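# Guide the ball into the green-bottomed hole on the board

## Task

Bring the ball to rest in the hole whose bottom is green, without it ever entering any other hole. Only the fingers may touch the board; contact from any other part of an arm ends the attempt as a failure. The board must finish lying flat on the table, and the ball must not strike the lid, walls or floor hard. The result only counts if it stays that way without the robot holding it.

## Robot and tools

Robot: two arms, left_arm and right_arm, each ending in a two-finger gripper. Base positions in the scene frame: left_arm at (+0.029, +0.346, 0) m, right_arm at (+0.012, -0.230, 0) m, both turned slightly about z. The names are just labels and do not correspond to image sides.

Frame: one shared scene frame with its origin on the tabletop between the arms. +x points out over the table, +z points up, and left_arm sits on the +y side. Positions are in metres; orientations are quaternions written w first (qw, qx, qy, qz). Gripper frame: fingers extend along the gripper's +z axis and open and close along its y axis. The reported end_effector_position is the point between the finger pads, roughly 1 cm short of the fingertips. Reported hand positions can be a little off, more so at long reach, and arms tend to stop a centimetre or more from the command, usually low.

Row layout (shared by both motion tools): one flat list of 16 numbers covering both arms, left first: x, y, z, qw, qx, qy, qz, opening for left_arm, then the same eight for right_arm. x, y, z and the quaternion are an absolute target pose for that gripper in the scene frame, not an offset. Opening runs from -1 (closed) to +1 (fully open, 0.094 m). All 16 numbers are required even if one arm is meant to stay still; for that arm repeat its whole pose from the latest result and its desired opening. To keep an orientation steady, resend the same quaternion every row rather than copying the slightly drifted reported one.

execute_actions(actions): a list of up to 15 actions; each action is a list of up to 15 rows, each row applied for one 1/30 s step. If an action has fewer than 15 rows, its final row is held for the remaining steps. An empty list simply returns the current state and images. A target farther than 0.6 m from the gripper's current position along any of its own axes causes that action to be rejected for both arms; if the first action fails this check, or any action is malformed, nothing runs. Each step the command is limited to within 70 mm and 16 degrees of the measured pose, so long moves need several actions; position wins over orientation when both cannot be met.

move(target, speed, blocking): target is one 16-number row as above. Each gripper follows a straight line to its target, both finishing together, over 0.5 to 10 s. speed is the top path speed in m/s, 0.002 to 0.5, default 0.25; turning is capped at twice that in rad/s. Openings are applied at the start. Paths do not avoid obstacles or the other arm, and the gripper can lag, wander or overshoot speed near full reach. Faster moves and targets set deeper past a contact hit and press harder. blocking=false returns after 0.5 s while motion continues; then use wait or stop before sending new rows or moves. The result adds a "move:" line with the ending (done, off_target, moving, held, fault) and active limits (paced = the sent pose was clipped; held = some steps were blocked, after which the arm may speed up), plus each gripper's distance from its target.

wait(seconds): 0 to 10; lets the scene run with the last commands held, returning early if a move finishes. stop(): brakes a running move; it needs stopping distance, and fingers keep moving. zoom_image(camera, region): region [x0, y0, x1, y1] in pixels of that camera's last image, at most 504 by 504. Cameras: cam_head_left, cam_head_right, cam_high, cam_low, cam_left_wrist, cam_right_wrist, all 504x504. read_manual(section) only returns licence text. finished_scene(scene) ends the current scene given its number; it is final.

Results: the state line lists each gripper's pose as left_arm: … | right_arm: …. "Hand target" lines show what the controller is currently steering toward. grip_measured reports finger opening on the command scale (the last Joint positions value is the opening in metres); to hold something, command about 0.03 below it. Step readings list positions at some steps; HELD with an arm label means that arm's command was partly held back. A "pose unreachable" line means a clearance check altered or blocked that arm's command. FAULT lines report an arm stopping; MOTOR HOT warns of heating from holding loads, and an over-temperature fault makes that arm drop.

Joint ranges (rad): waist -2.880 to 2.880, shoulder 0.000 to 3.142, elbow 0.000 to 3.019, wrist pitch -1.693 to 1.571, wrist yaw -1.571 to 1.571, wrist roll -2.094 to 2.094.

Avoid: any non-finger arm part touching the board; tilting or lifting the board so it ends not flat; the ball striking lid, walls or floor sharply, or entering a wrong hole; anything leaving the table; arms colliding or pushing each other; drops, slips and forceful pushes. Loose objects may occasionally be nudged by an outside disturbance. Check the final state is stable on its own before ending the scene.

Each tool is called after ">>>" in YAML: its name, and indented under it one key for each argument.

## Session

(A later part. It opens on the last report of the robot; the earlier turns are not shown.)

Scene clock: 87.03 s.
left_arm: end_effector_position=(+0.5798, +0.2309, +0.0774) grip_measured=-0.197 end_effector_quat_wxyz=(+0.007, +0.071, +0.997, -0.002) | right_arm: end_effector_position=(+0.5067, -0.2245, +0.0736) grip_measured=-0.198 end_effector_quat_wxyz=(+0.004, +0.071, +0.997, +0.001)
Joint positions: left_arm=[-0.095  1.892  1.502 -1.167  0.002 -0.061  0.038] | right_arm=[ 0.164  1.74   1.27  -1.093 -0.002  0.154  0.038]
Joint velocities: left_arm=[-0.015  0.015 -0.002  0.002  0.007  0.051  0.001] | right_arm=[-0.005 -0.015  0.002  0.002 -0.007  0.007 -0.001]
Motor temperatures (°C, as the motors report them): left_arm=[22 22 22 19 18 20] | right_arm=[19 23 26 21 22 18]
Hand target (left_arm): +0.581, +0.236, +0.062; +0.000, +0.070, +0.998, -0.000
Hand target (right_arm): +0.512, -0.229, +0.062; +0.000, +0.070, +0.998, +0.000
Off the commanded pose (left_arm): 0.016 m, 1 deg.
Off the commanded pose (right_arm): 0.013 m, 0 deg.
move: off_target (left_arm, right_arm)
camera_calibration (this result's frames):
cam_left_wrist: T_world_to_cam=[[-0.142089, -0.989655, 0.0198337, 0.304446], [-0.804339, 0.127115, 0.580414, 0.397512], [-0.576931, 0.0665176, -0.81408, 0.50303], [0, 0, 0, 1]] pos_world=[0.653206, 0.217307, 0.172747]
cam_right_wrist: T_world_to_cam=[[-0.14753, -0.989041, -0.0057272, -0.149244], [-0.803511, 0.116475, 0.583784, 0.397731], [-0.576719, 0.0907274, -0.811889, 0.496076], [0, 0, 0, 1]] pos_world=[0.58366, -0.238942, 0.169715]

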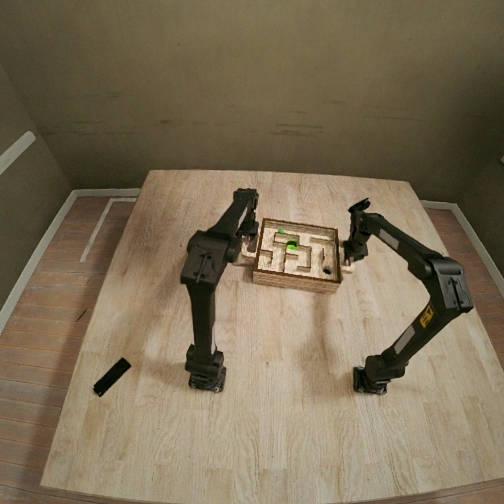

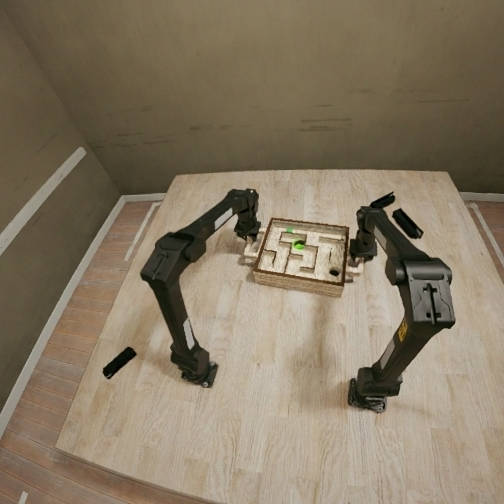

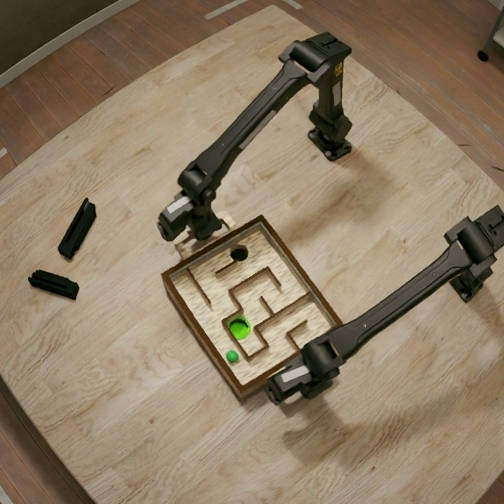

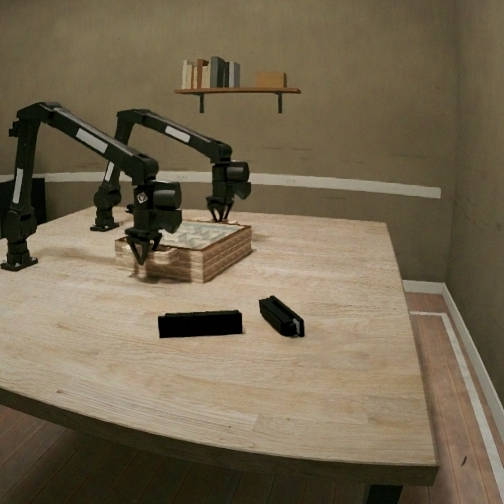

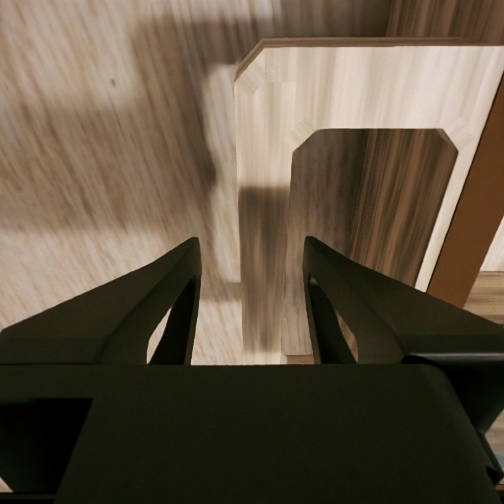

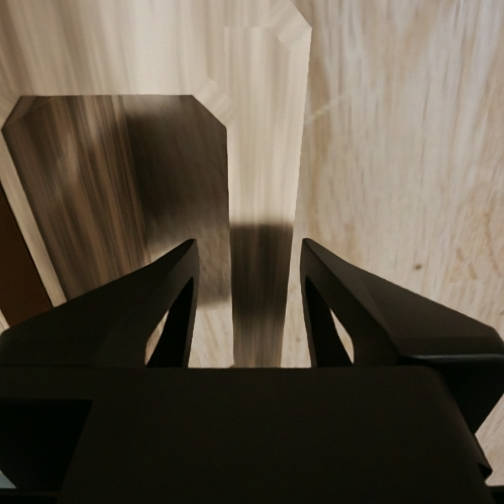

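>>> move:
  target: [0.581,0.229,0.064,0,0.07,0.998,0,-0.2, 0.508,-0.226,0.068,0,0.07,0.998,0,-0.2]
  speed: 0.05

>>> move:
  target: [0.581,0.229,0.064,0,0.07,0.998,0,-0.8, 0.508,-0.226,0.068,0,0.07,0.998,0,-0.8]

Scene clock: 93.07 s.
left_arm: end_effector_position=(+0.5798, +0.2309, +0.0774) grip_measured=-0.197 end_effector_quat_wxyz=(+0.007, +0.071, +0.997, -0.002) | right_arm: end_effector_position=(+0.5067, -0.2245, +0.0736) grip_measured=-0.198 end_effector_quat_wxyz=(+0.004, +0.071, +0.997, +0.001)
Joint positions: left_arm=[-0.095  1.892  1.502 -1.167  0.002 -0.061  0.038] | right_arm=[ 0.164  1.74   1.27  -1.093 -0.002  0.154  0.038]
Joint velocities: left_arm=[ 0.015 -0.015 -0.002 -0.017 -0.037  0.007  0.001] | right_arm=[-0.005 -0.024  0.007  0.012 -0.007 -0.022 -0.   ]
Motor temperatures (°C, as the motors report them): left_arm=[22 22 22 19 18 20] | right_arm=[19 23 26 21 22 18]
Hand target (left_arm): +0.580, +0.229, +0.064; -0.000, +0.070, +0.998, +0.000
Hand target (right_arm): +0.508, -0.226, +0.068; +0.000, +0.070, +0.998, -0.000
Off the commanded pose (left_arm): 0.014 m, 1 deg.
Off the commanded pose (right_arm): 0.006 m, 0 deg.
move: off_target (left_arm)
camera_calibration (this result's frames):
cam_left_wrist: T_world_to_cam=[[-0.142089, -0.989655, 0.0198337, 0.304446], [-0.804339, 0.127115, 0.580414, 0.397512], [-0.576931, 0.0665176, -0.81408, 0.50303], [0, 0, 0, 1]] pos_world=[0.653206, 0.217307, 0.172747]
cam_right_wrist: T_world_to_cam=[[-0.14753, -0.989041, -0.0057272, -0.149244], [-0.803511, 0.116475, 0.583784, 0.397731], [-0.576719, 0.0907274, -0.811889, 0.496076], [0, 0, 0, 1]] pos_world=[0.58366, -0.238942, 0.169715]

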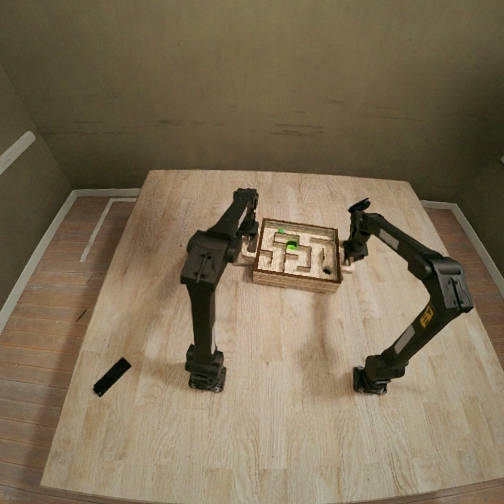

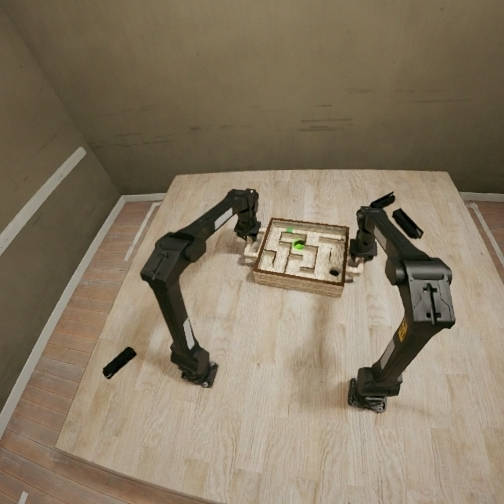

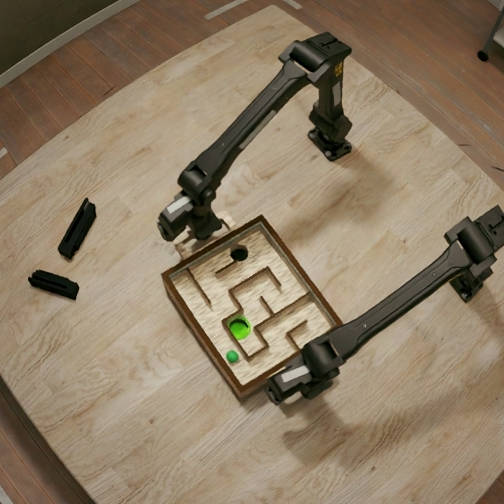

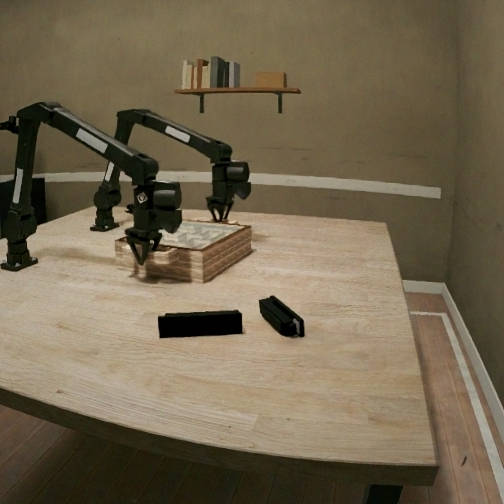

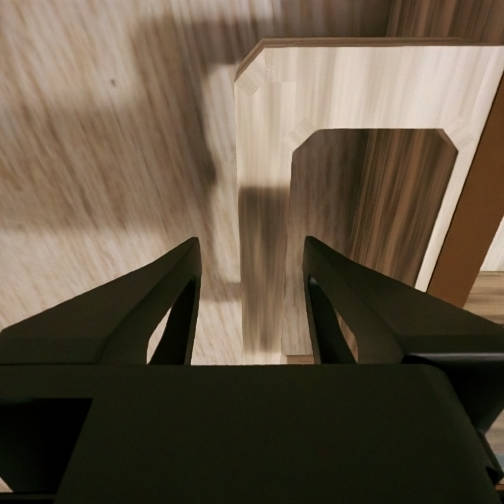

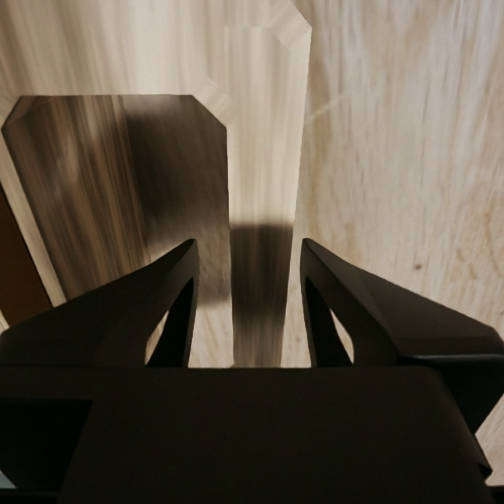

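Scene clock: 93.77 s.
left_arm: end_effector_position=(+0.5794, +0.2292, +0.0772) grip_measured=-0.711 end_effector_quat_wxyz=(+0.006, +0.070, +0.998, -0.005) | right_arm: end_effector_position=(+0.5067, -0.2249, +0.0736) grip_measured=-0.698 end_effector_quat_wxyz=(+0.004, +0.073, +0.997, +0.001)
Joint positions: left_arm=[-0.097  1.892  1.502 -1.167  0.008 -0.065  0.014] | right_arm=[ 0.164  1.74   1.27  -1.093 -0.001  0.158  0.014]
Joint velocities: left_arm=[ 0.015 -0.015  0.007 -0.002 -0.051 -0.022 -0.   ] | right_arm=[-0.005 -0.005 -0.017  0.012  0.007 -0.007 -0.   ]
Motor temperatures (°C, as the motors report them): left_arm=[22 22 22 19 18 20] | right_arm=[19 23 26 21 22 18]
Hand target (left_arm): +0.580, +0.229, +0.064; -0.000, +0.070, +0.998, +0.000
Hand target (right_arm): +0.508, -0.226, +0.068; +0.000, +0.070, +0.998, -0.000
Off the commanded pose (left_arm): 0.013 m, 1 deg.
Off the commanded pose (right_arm): 0.006 m, 1 deg.
move: off_target (left_arm)
camera_calibration (this result's frames):
cam_left_wrist: T_world_to_cam=[[-0.140239, -0.989797, 0.0251825, 0.301227], [-0.803712, 0.128654, 0.580943, 0.396784], [-0.578256, 0.0612313, -0.813555, 0.5047], [0, 0, 0, 1]] pos_world=[0.65299, 0.216203, 0.172506]
cam_right_wrist: T_world_to_cam=[[-0.151307, -0.988474, -0.00499951, -0.147572], [-0.803062, 0.119974, 0.583693, 0.398337], [-0.576365, 0.092332, -0.811959, 0.496294], [0, 0, 0, 1]] pos_world=[0.583608, -0.239485, 0.169726]

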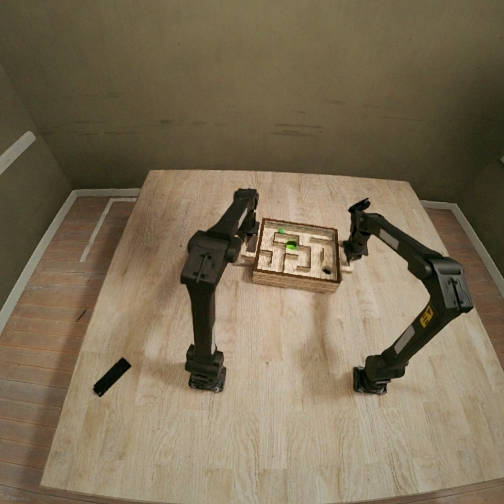

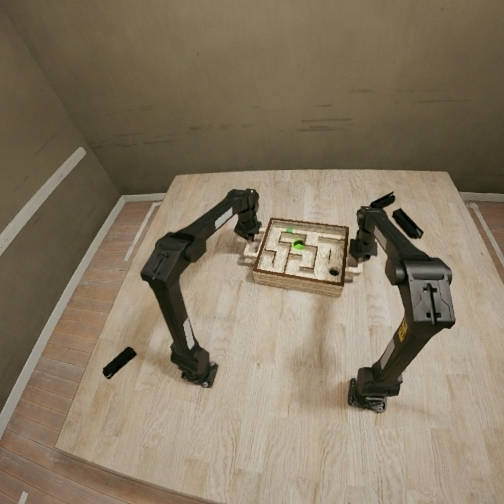

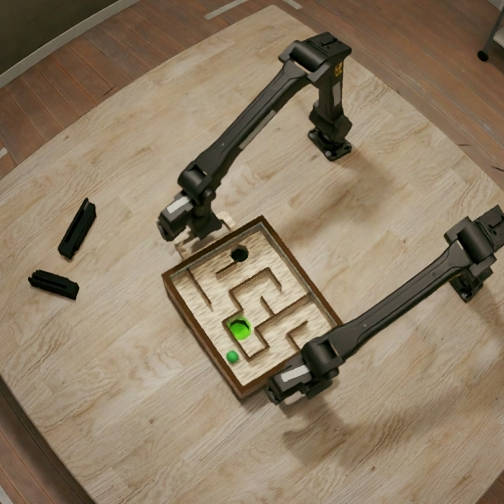

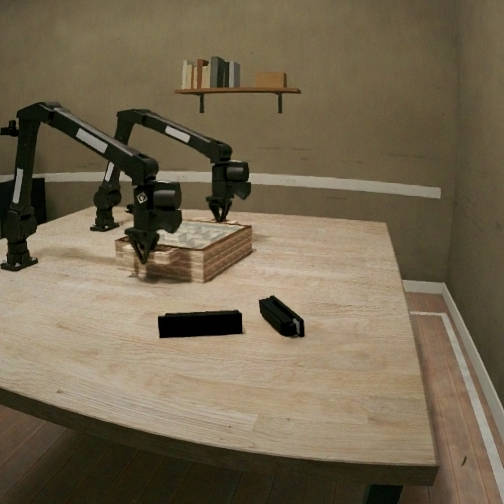

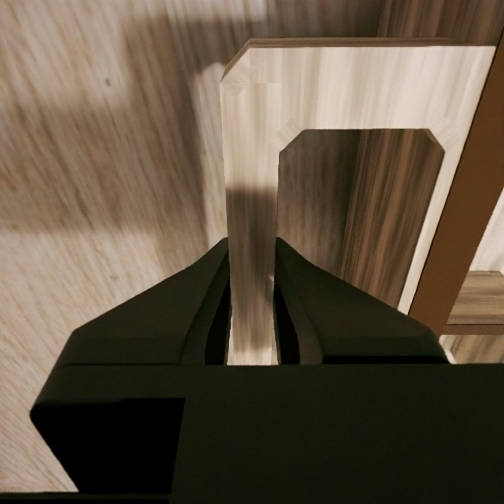

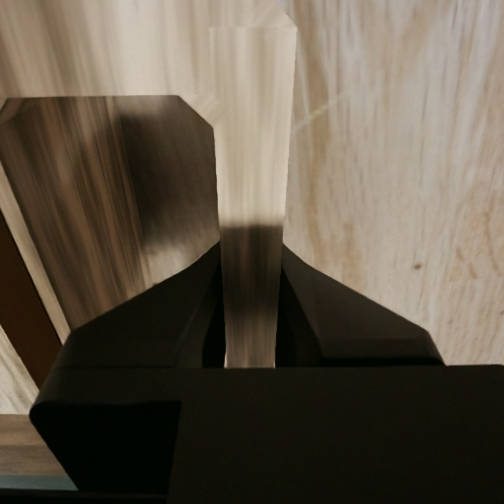

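>>> move:
  target: [0.58,0.229,0.12,-0.026,0.07,0.998,0,-0.8, 0.507,-0.225,0.117,-0.026,0.07,0.998,0,-0.8]
  speed: 0.06

>>> move:
  target: [0.58,0.229,0.135,-0.03,0.07,0.998,0.03,-0.8, 0.507,-0.225,0.105,-0.03,0.07,0.998,0.03,-0.8]
  speed: 0.02

Scene clock: 118.60 s.
left_arm: end_effector_position=(+0.5558, +0.2325, +0.0895) grip_measured=-0.711 end_effector_quat_wxyz=(-0.056, +0.068, +0.996, -0.000) | right_arm: end_effector_position=(+0.4827, -0.2222, +0.0864) grip_measured=-0.698 end_effector_quat_wxyz=(-0.057, +0.073, +0.996, +0.003)
Joint positions: left_arm=[-0.097  1.898  1.541 -1.325  0.016 -0.069  0.014] | right_arm=[ 0.165  1.74   1.303 -1.246 -0.016  0.159  0.014]
Joint velocities: left_arm=[-0.005 -0.015  0.002 -0.002  0.022  0.022 -0.001] | right_arm=[-0.005  0.015  0.012  0.007  0.022  0.007  0.002]
Motor temperatures (°C, as the motors report them): left_arm=[22 22 22 19 18 20] | right_arm=[19 23 26 21 22 18]
Hand target (left_arm): +0.579, +0.229, +0.120; -0.025, +0.069, +0.997, -0.000
Hand target (right_arm): +0.504, -0.225, +0.118; -0.025, +0.071, +0.997, -0.000
Off the commanded pose (left_arm): 0.039 m, 3 deg.
Off the commanded pose (right_arm): 0.039 m, 4 deg.
move: off_target (left_arm, right_arm)
camera_calibration (this result's frames):
cam_left_wrist: T_world_to_cam=[[-0.132627, -0.990865, 0.0244165, 0.296958], [-0.726525, 0.113943, 0.677627, 0.32208], [-0.674219, 0.0721321, -0.735, 0.54466], [0, 0, 0, 1]] pos_world=[0.640604, 0.218259, 0.174824]
cam_right_wrist: T_world_to_cam=[[-0.152418, -0.988316, -0.000287722, -0.148315], [-0.726988, 0.111919, 0.677468, 0.324598], [-0.66952, 0.103468, -0.735553, 0.53347], [0, 0, 0, 1]] pos_world=[0.570541, -0.238107, 0.172448]

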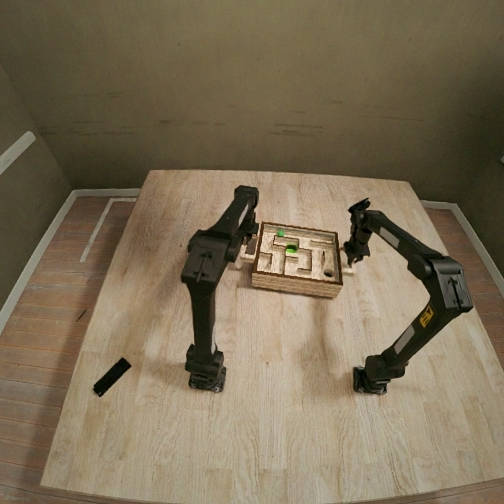

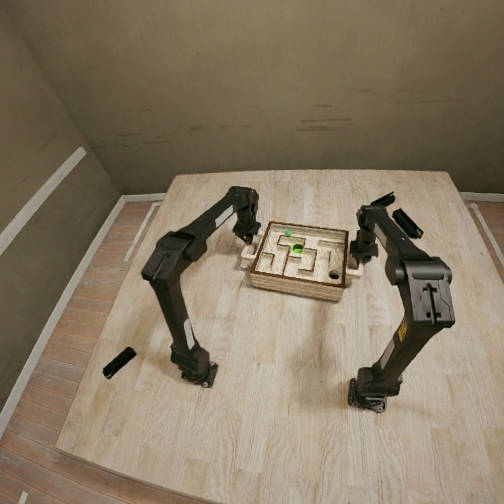

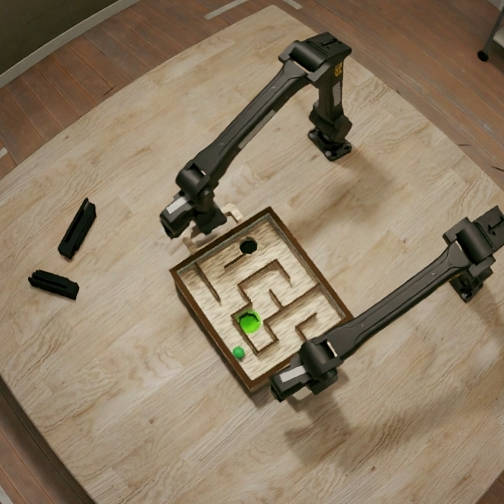

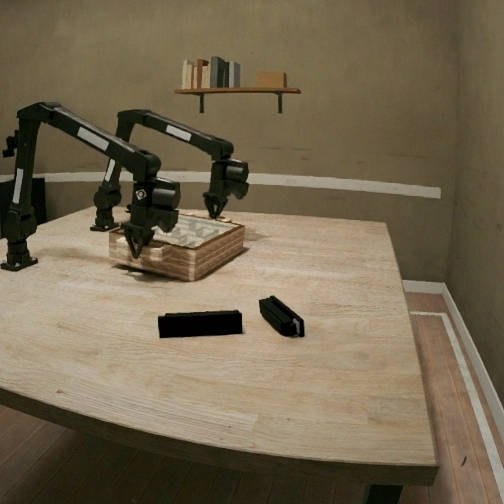

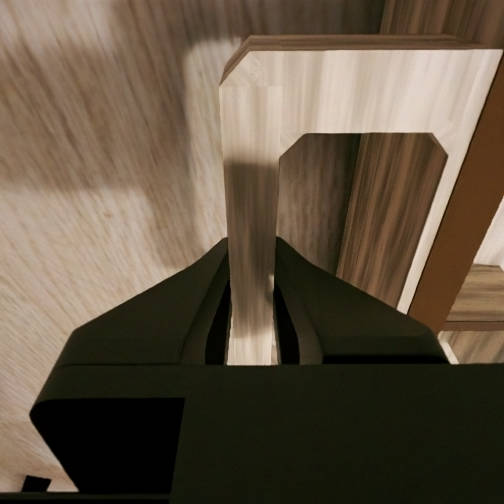

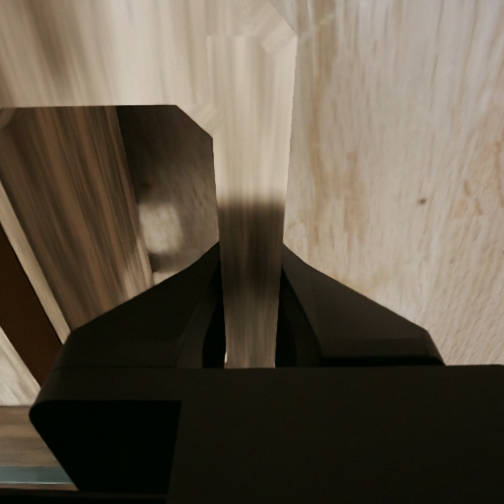

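Scene clock: 121.40 s.
left_arm: end_effector_position=(+0.5584, +0.2332, +0.1048) grip_measured=-0.711 end_effector_quat_wxyz=(-0.059, +0.070, +0.995, +0.024) | right_arm: end_effector_position=(+0.4816, -0.2193, +0.0856) grip_measured=-0.698 end_effector_quat_wxyz=(-0.060, +0.075, +0.995, +0.026)
Joint positions: left_arm=[-0.109  1.899  1.584 -1.379 -0.03  -0.079  0.014] | right_arm=[ 0.154  1.74   1.299 -1.245 -0.062  0.15   0.014]
Joint velocities: left_arm=[-0.005 -0.005 -0.007 -0.007 -0.051  0.095  0.   ] | right_arm=[ 0.005  0.005  0.007 -0.002  0.007 -0.022 -0.001]
Motor temperatures (°C, as the motors report them): left_arm=[22 22 22 19 18 20] | right_arm=[19 23 26 21 22 18]
Hand target (left_arm): +0.579, +0.229, +0.134; -0.029, +0.070, +0.997, +0.030
Hand target (right_arm): +0.505, -0.225, +0.106; -0.030, +0.070, +0.997, +0.030
Off the commanded pose (left_arm): 0.037 m, 3 deg.
Off the commanded pose (right_arm): 0.032 m, 3 deg.
move: off_target (left_arm, right_arm)
camera_calibration (this result's frames):
cam_left_wrist: T_world_to_cam=[[-0.140649, -0.989793, -0.0229632, 0.306864], [-0.724045, 0.0870122, 0.684242, 0.317776], [-0.67526, 0.112865, -0.728893, 0.548061], [0, 0, 0, 1]] pos_world=[0.643328, 0.214225, 0.189089]
cam_right_wrist: T_world_to_cam=[[-0.159541, -0.986128, -0.0458061, -0.137869], [-0.724724, 0.0854907, 0.683715, 0.316661], [-0.670314, 0.142277, -0.72831, 0.540157], [0, 0, 0, 1]] pos_world=[0.569571, -0.23988, 0.170581]

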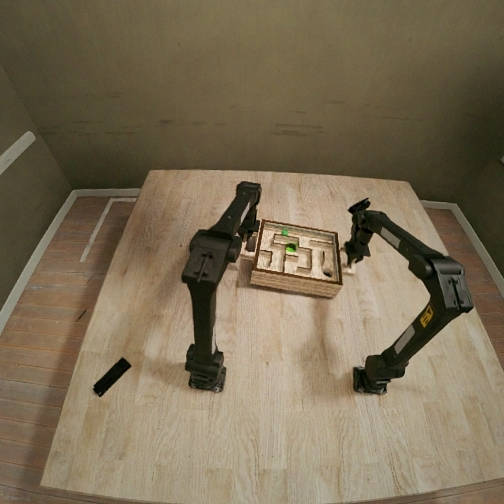

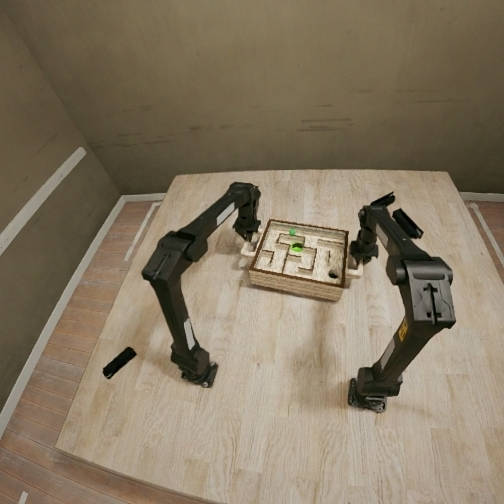

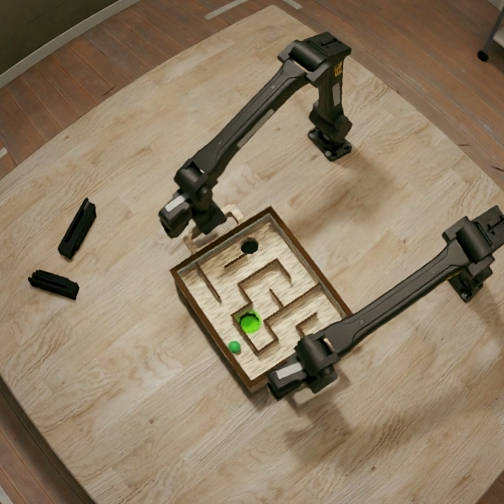

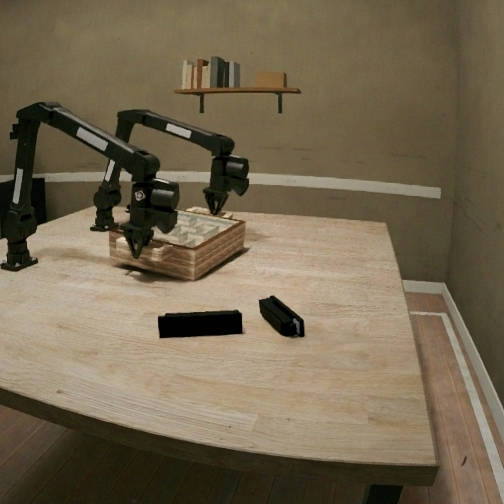

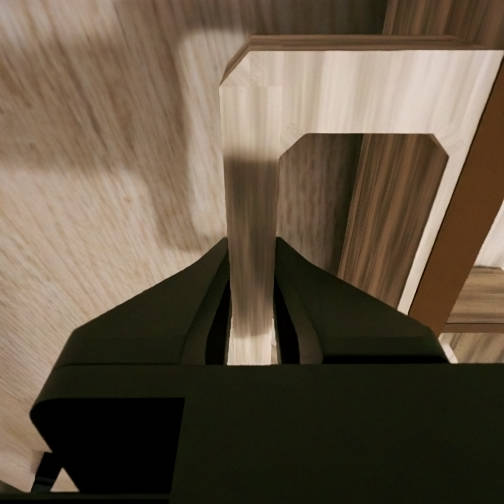

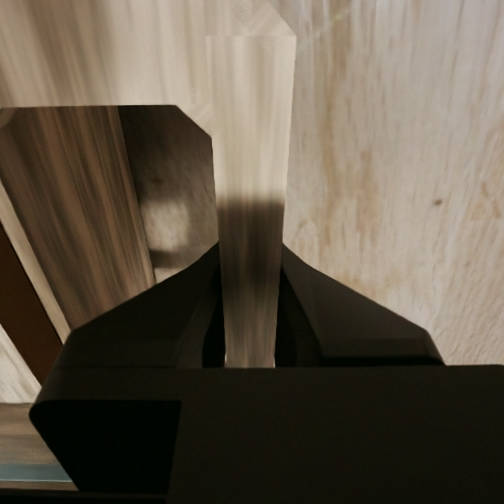

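>>> wait:
  seconds: 1

Scene clock: 125.17 s.
left_arm: end_effector_position=(+0.5584, +0.2332, +0.1048) grip_measured=-0.711 end_effector_quat_wxyz=(-0.059, +0.070, +0.995, +0.024) | right_arm: end_effector_position=(+0.4816, -0.2193, +0.0856) grip_measured=-0.698 end_effector_quat_wxyz=(-0.060, +0.075, +0.995, +0.026)
Joint positions: left_arm=[-0.109  1.899  1.584 -1.379 -0.03  -0.079  0.014] | right_arm=[ 0.154  1.74   1.299 -1.245 -0.062  0.15   0.014]
Joint velocities: left_arm=[-0.005 -0.005 -0.007 -0.012  0.022  0.007  0.001] | right_arm=[-0.015  0.005 -0.002 -0.007  0.051  0.051  0.001]
Motor temperatures (°C, as the motors report them): left_arm=[22 22 23 19 18 20] | right_arm=[19 23 27 21 22 18]
Hand target (left_arm): +0.579, +0.229, +0.134; -0.029, +0.070, +0.997, +0.030
Hand target (right_arm): +0.505, -0.225, +0.106; -0.030, +0.070, +0.997, +0.030
Off the commanded pose (left_arm): 0.037 m, 3 deg.
Off the commanded pose (right_arm): 0.032 m, 3 deg.
wait: 1.00 s; at rest from the start
camera_calibration (this result's frames):
cam_left_wrist: T_world_to_cam=[[-0.140649, -0.989793, -0.0229632, 0.306864], [-0.724045, 0.0870122, 0.684242, 0.317776], [-0.67526, 0.112865, -0.728893, 0.548061], [0, 0, 0, 1]] pos_world=[0.643328, 0.214225, 0.189089]
cam_right_wrist: T_world_to_cam=[[-0.159541, -0.986128, -0.0458061, -0.137869], [-0.724724, 0.0854907, 0.683715, 0.316661], [-0.670314, 0.142277, -0.72831, 0.540157], [0, 0, 0, 1]] pos_world=[0.569571, -0.23988, 0.170581]

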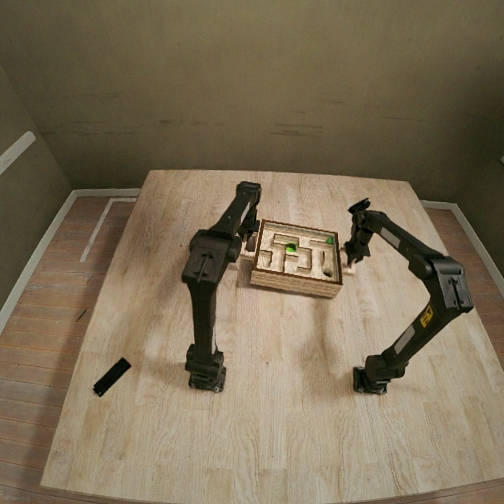

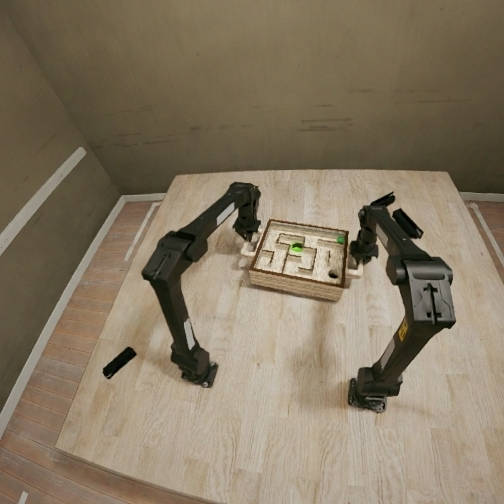

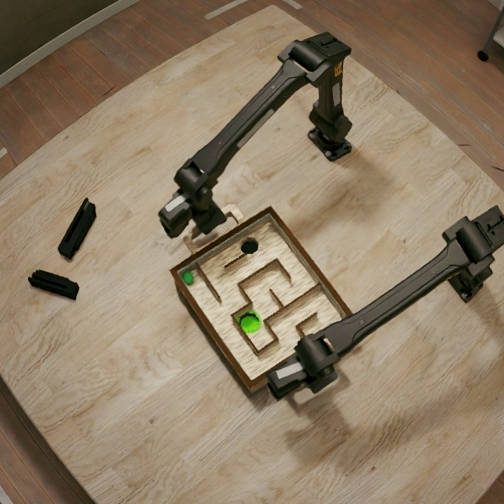

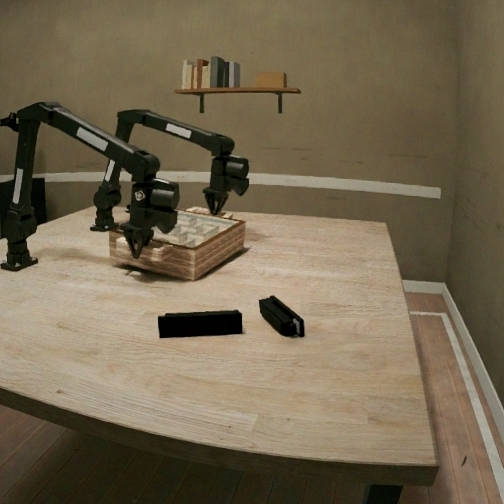

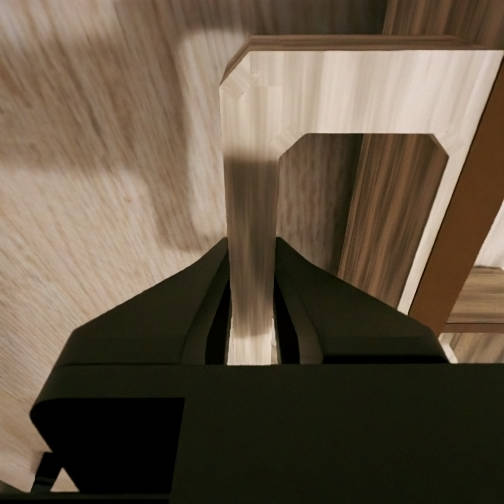

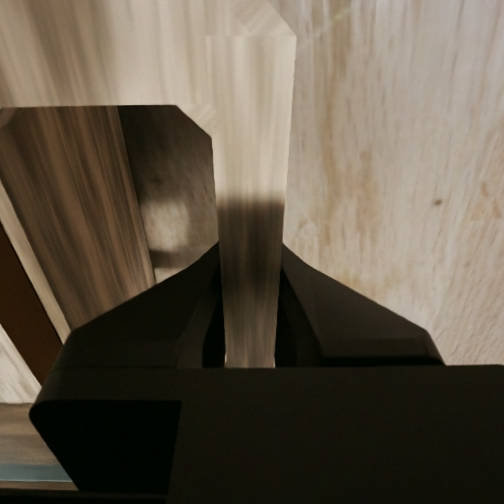

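>>> move:
  target: [0.58,0.229,0.165,0.045,0.07,0.997,0.025,-0.8, 0.507,-0.225,0.14,0.045,0.07,0.997,0.025,-0.8]
  speed: 0.025

Scene clock: 133.10 s.
left_arm: end_effector_position=(+0.5705, +0.2315, +0.1254) grip_measured=-0.711 end_effector_quat_wxyz=(-0.004, +0.071, +0.997, +0.023) | right_arm: end_effector_position=(+0.4951, -0.2210, +0.1002) grip_measured=-0.698 end_effector_quat_wxyz=(-0.004, +0.075, +0.997, +0.026)
Joint positions: left_arm=[-0.112  1.844  1.564 -1.304 -0.045 -0.078  0.014] | right_arm=[ 0.154  1.69   1.279 -1.164 -0.052  0.153  0.014]
Joint velocities: left_arm=[ 0.005 -0.005  0.002  0.012  0.051 -0.022 -0.   ] | right_arm=[-0.015  0.005 -0.012 -0.002 -0.066 -0.037  0.001]
Motor temperatures (°C, as the motors report them): left_arm=[22 23 24 19 18 20] | right_arm=[19 23 27 21 22 18]
Hand target (left_arm): +0.580, +0.229, +0.164; +0.045, +0.071, +0.996, +0.025
Hand target (right_arm): +0.505, -0.225, +0.140; +0.045, +0.069, +0.996, +0.025
Off the commanded pose (left_arm): 0.041 m, 6 deg.
Off the commanded pose (right_arm): 0.042 m, 6 deg.
move: off_target (left_arm, right_arm)
camera_calibration (this result's frames):
cam_left_wrist: T_world_to_cam=[[-0.142553, -0.989355, -0.0292382, 0.309036], [-0.794547, 0.0967687, 0.599443, 0.361231], [-0.590232, 0.108684, -0.799884, 0.532777], [0, 0, 0, 1]] pos_world=[0.645532, 0.212887, 0.218658]
cam_right_wrist: T_world_to_cam=[[-0.156469, -0.986231, -0.0535382, -0.137469], [-0.795418, 0.0936911, 0.598776, 0.361955], [-0.585515, 0.136275, -0.799125, 0.523831], [0, 0, 0, 1]] pos_world=[0.573107, -0.240873, 0.194517]

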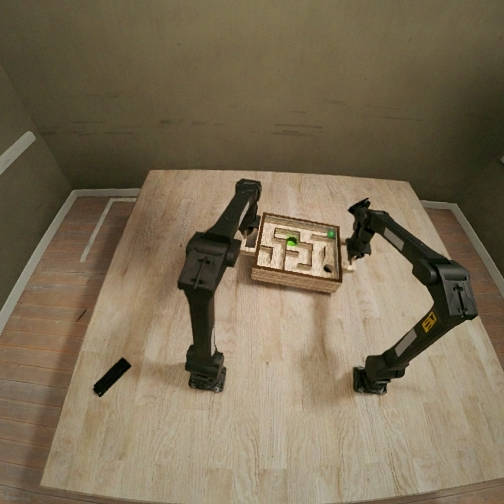

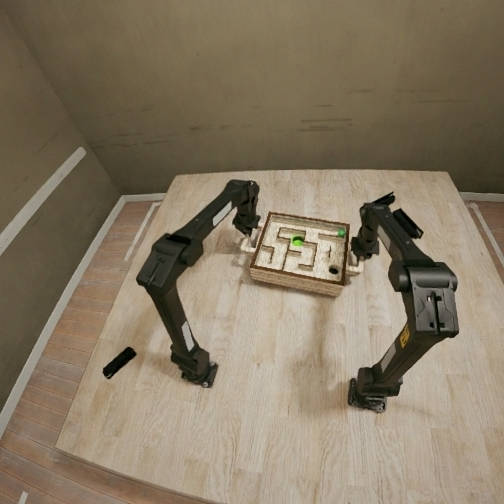

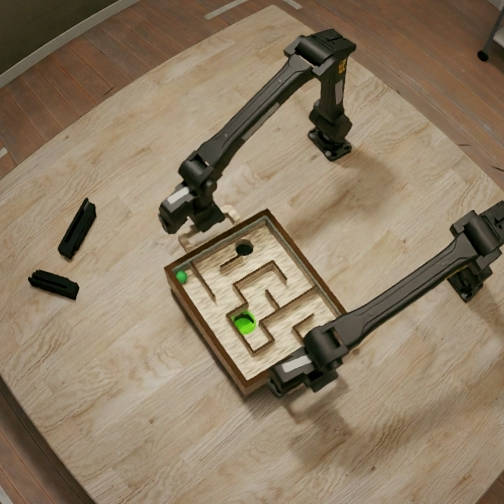

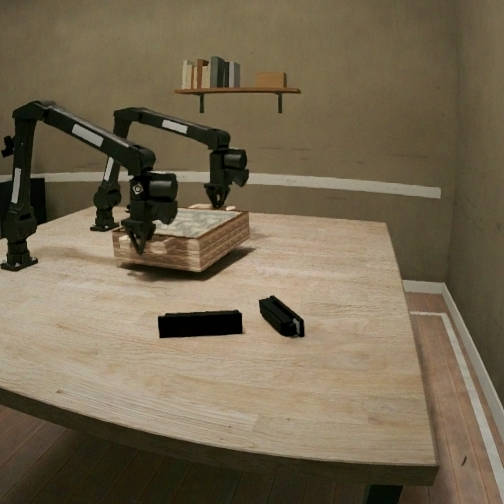

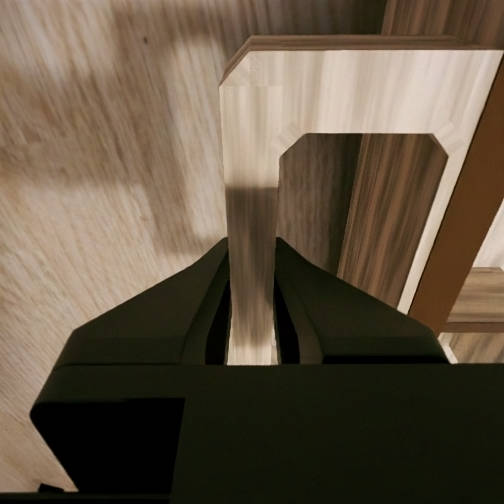

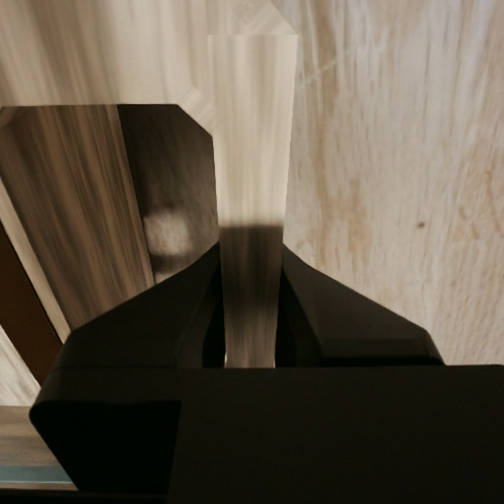

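>>> move:
  target: [0.585,0.229,0.18,0.075,0.07,0.995,0.025,-0.8, 0.512,-0.225,0.155,0.075,0.07,0.995,0.025,-0.8]
  speed: 0.02

Scene clock: 140.53 s.
left_arm: end_effector_position=(+0.5712, +0.2306, +0.1363) grip_measured=-0.711 end_effector_quat_wxyz=(+0.019, +0.073, +0.997, +0.023) | right_arm: end_effector_position=(+0.4952, -0.2217, +0.1096) grip_measured=-0.698 end_effector_quat_wxyz=(+0.019, +0.077, +0.997, +0.025)
Joint positions: left_arm=[-0.116  1.811  1.545 -1.274 -0.052 -0.078  0.014] | right_arm=[ 0.154  1.653  1.257 -1.133 -0.048  0.157  0.014]
Joint velocities: left_arm=[-0.005 -0.015 -0.002 -0.032 -0.022 -0.066 -0.   ] | right_arm=[-0.005 -0.005 -0.017 -0.007  0.066  0.022 -0.   ]
Motor temperatures (°C, as the motors report them): left_arm=[22 23 23 19 18 20] | right_arm=[19 23 27 21 22 18]
Hand target (left_arm): +0.584, +0.229, +0.179; +0.075, +0.070, +0.994, +0.025
Hand target (right_arm): +0.509, -0.225, +0.155; +0.075, +0.069, +0.994, +0.025
Off the commanded pose (left_arm): 0.046 m, 6 deg.
Off the commanded pose (right_arm): 0.049 m, 6 deg.
move: off_target (left_arm, right_arm)
camera_calibration (this result's frames):
cam_left_wrist: T_world_to_cam=[[-0.144473, -0.988961, -0.0329289, 0.310142], [-0.820652, 0.10116, 0.562404, 0.37427], [-0.552864, 0.108276, -0.826207, 0.524344], [0, 0, 0, 1]] pos_world=[0.641843, 0.212083, 0.232938]
cam_right_wrist: T_world_to_cam=[[-0.157768, -0.985842, -0.0567864, -0.136578], [-0.821713, 0.0991753, 0.561205, 0.374812], [-0.547628, 0.135202, -0.825726, 0.515404], [0, 0, 0, 1]] pos_world=[0.56869, -0.2415, 0.20748]

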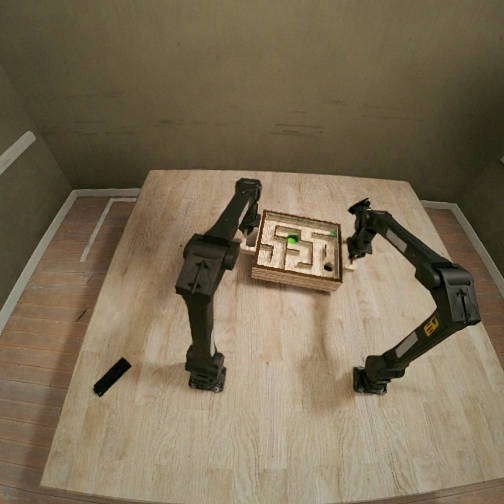

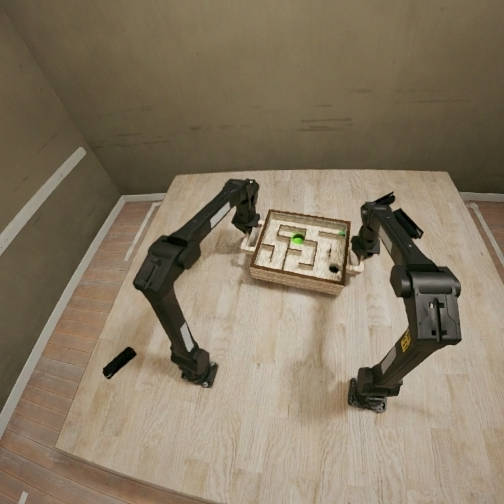

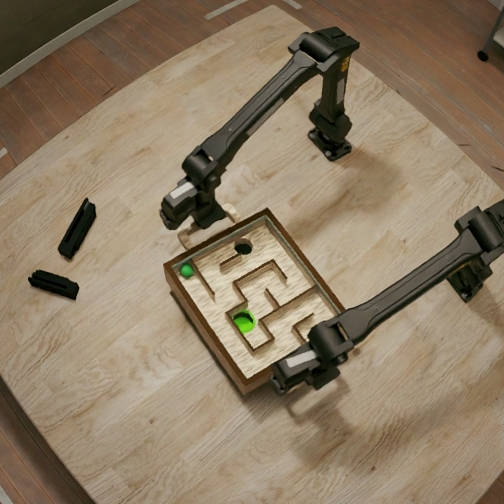

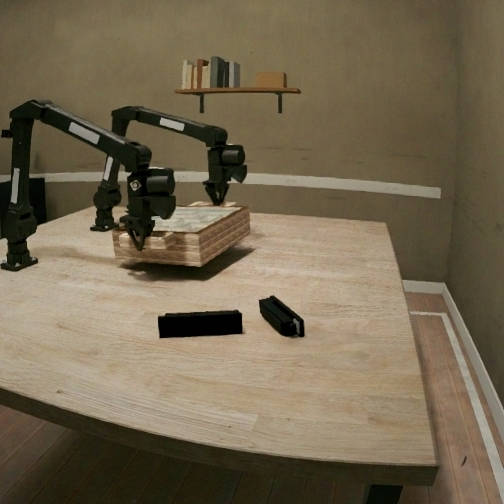

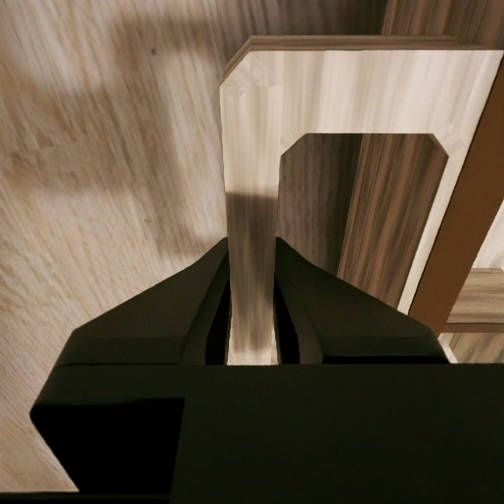

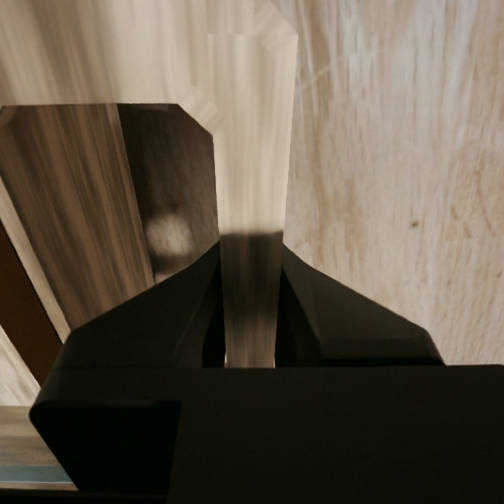

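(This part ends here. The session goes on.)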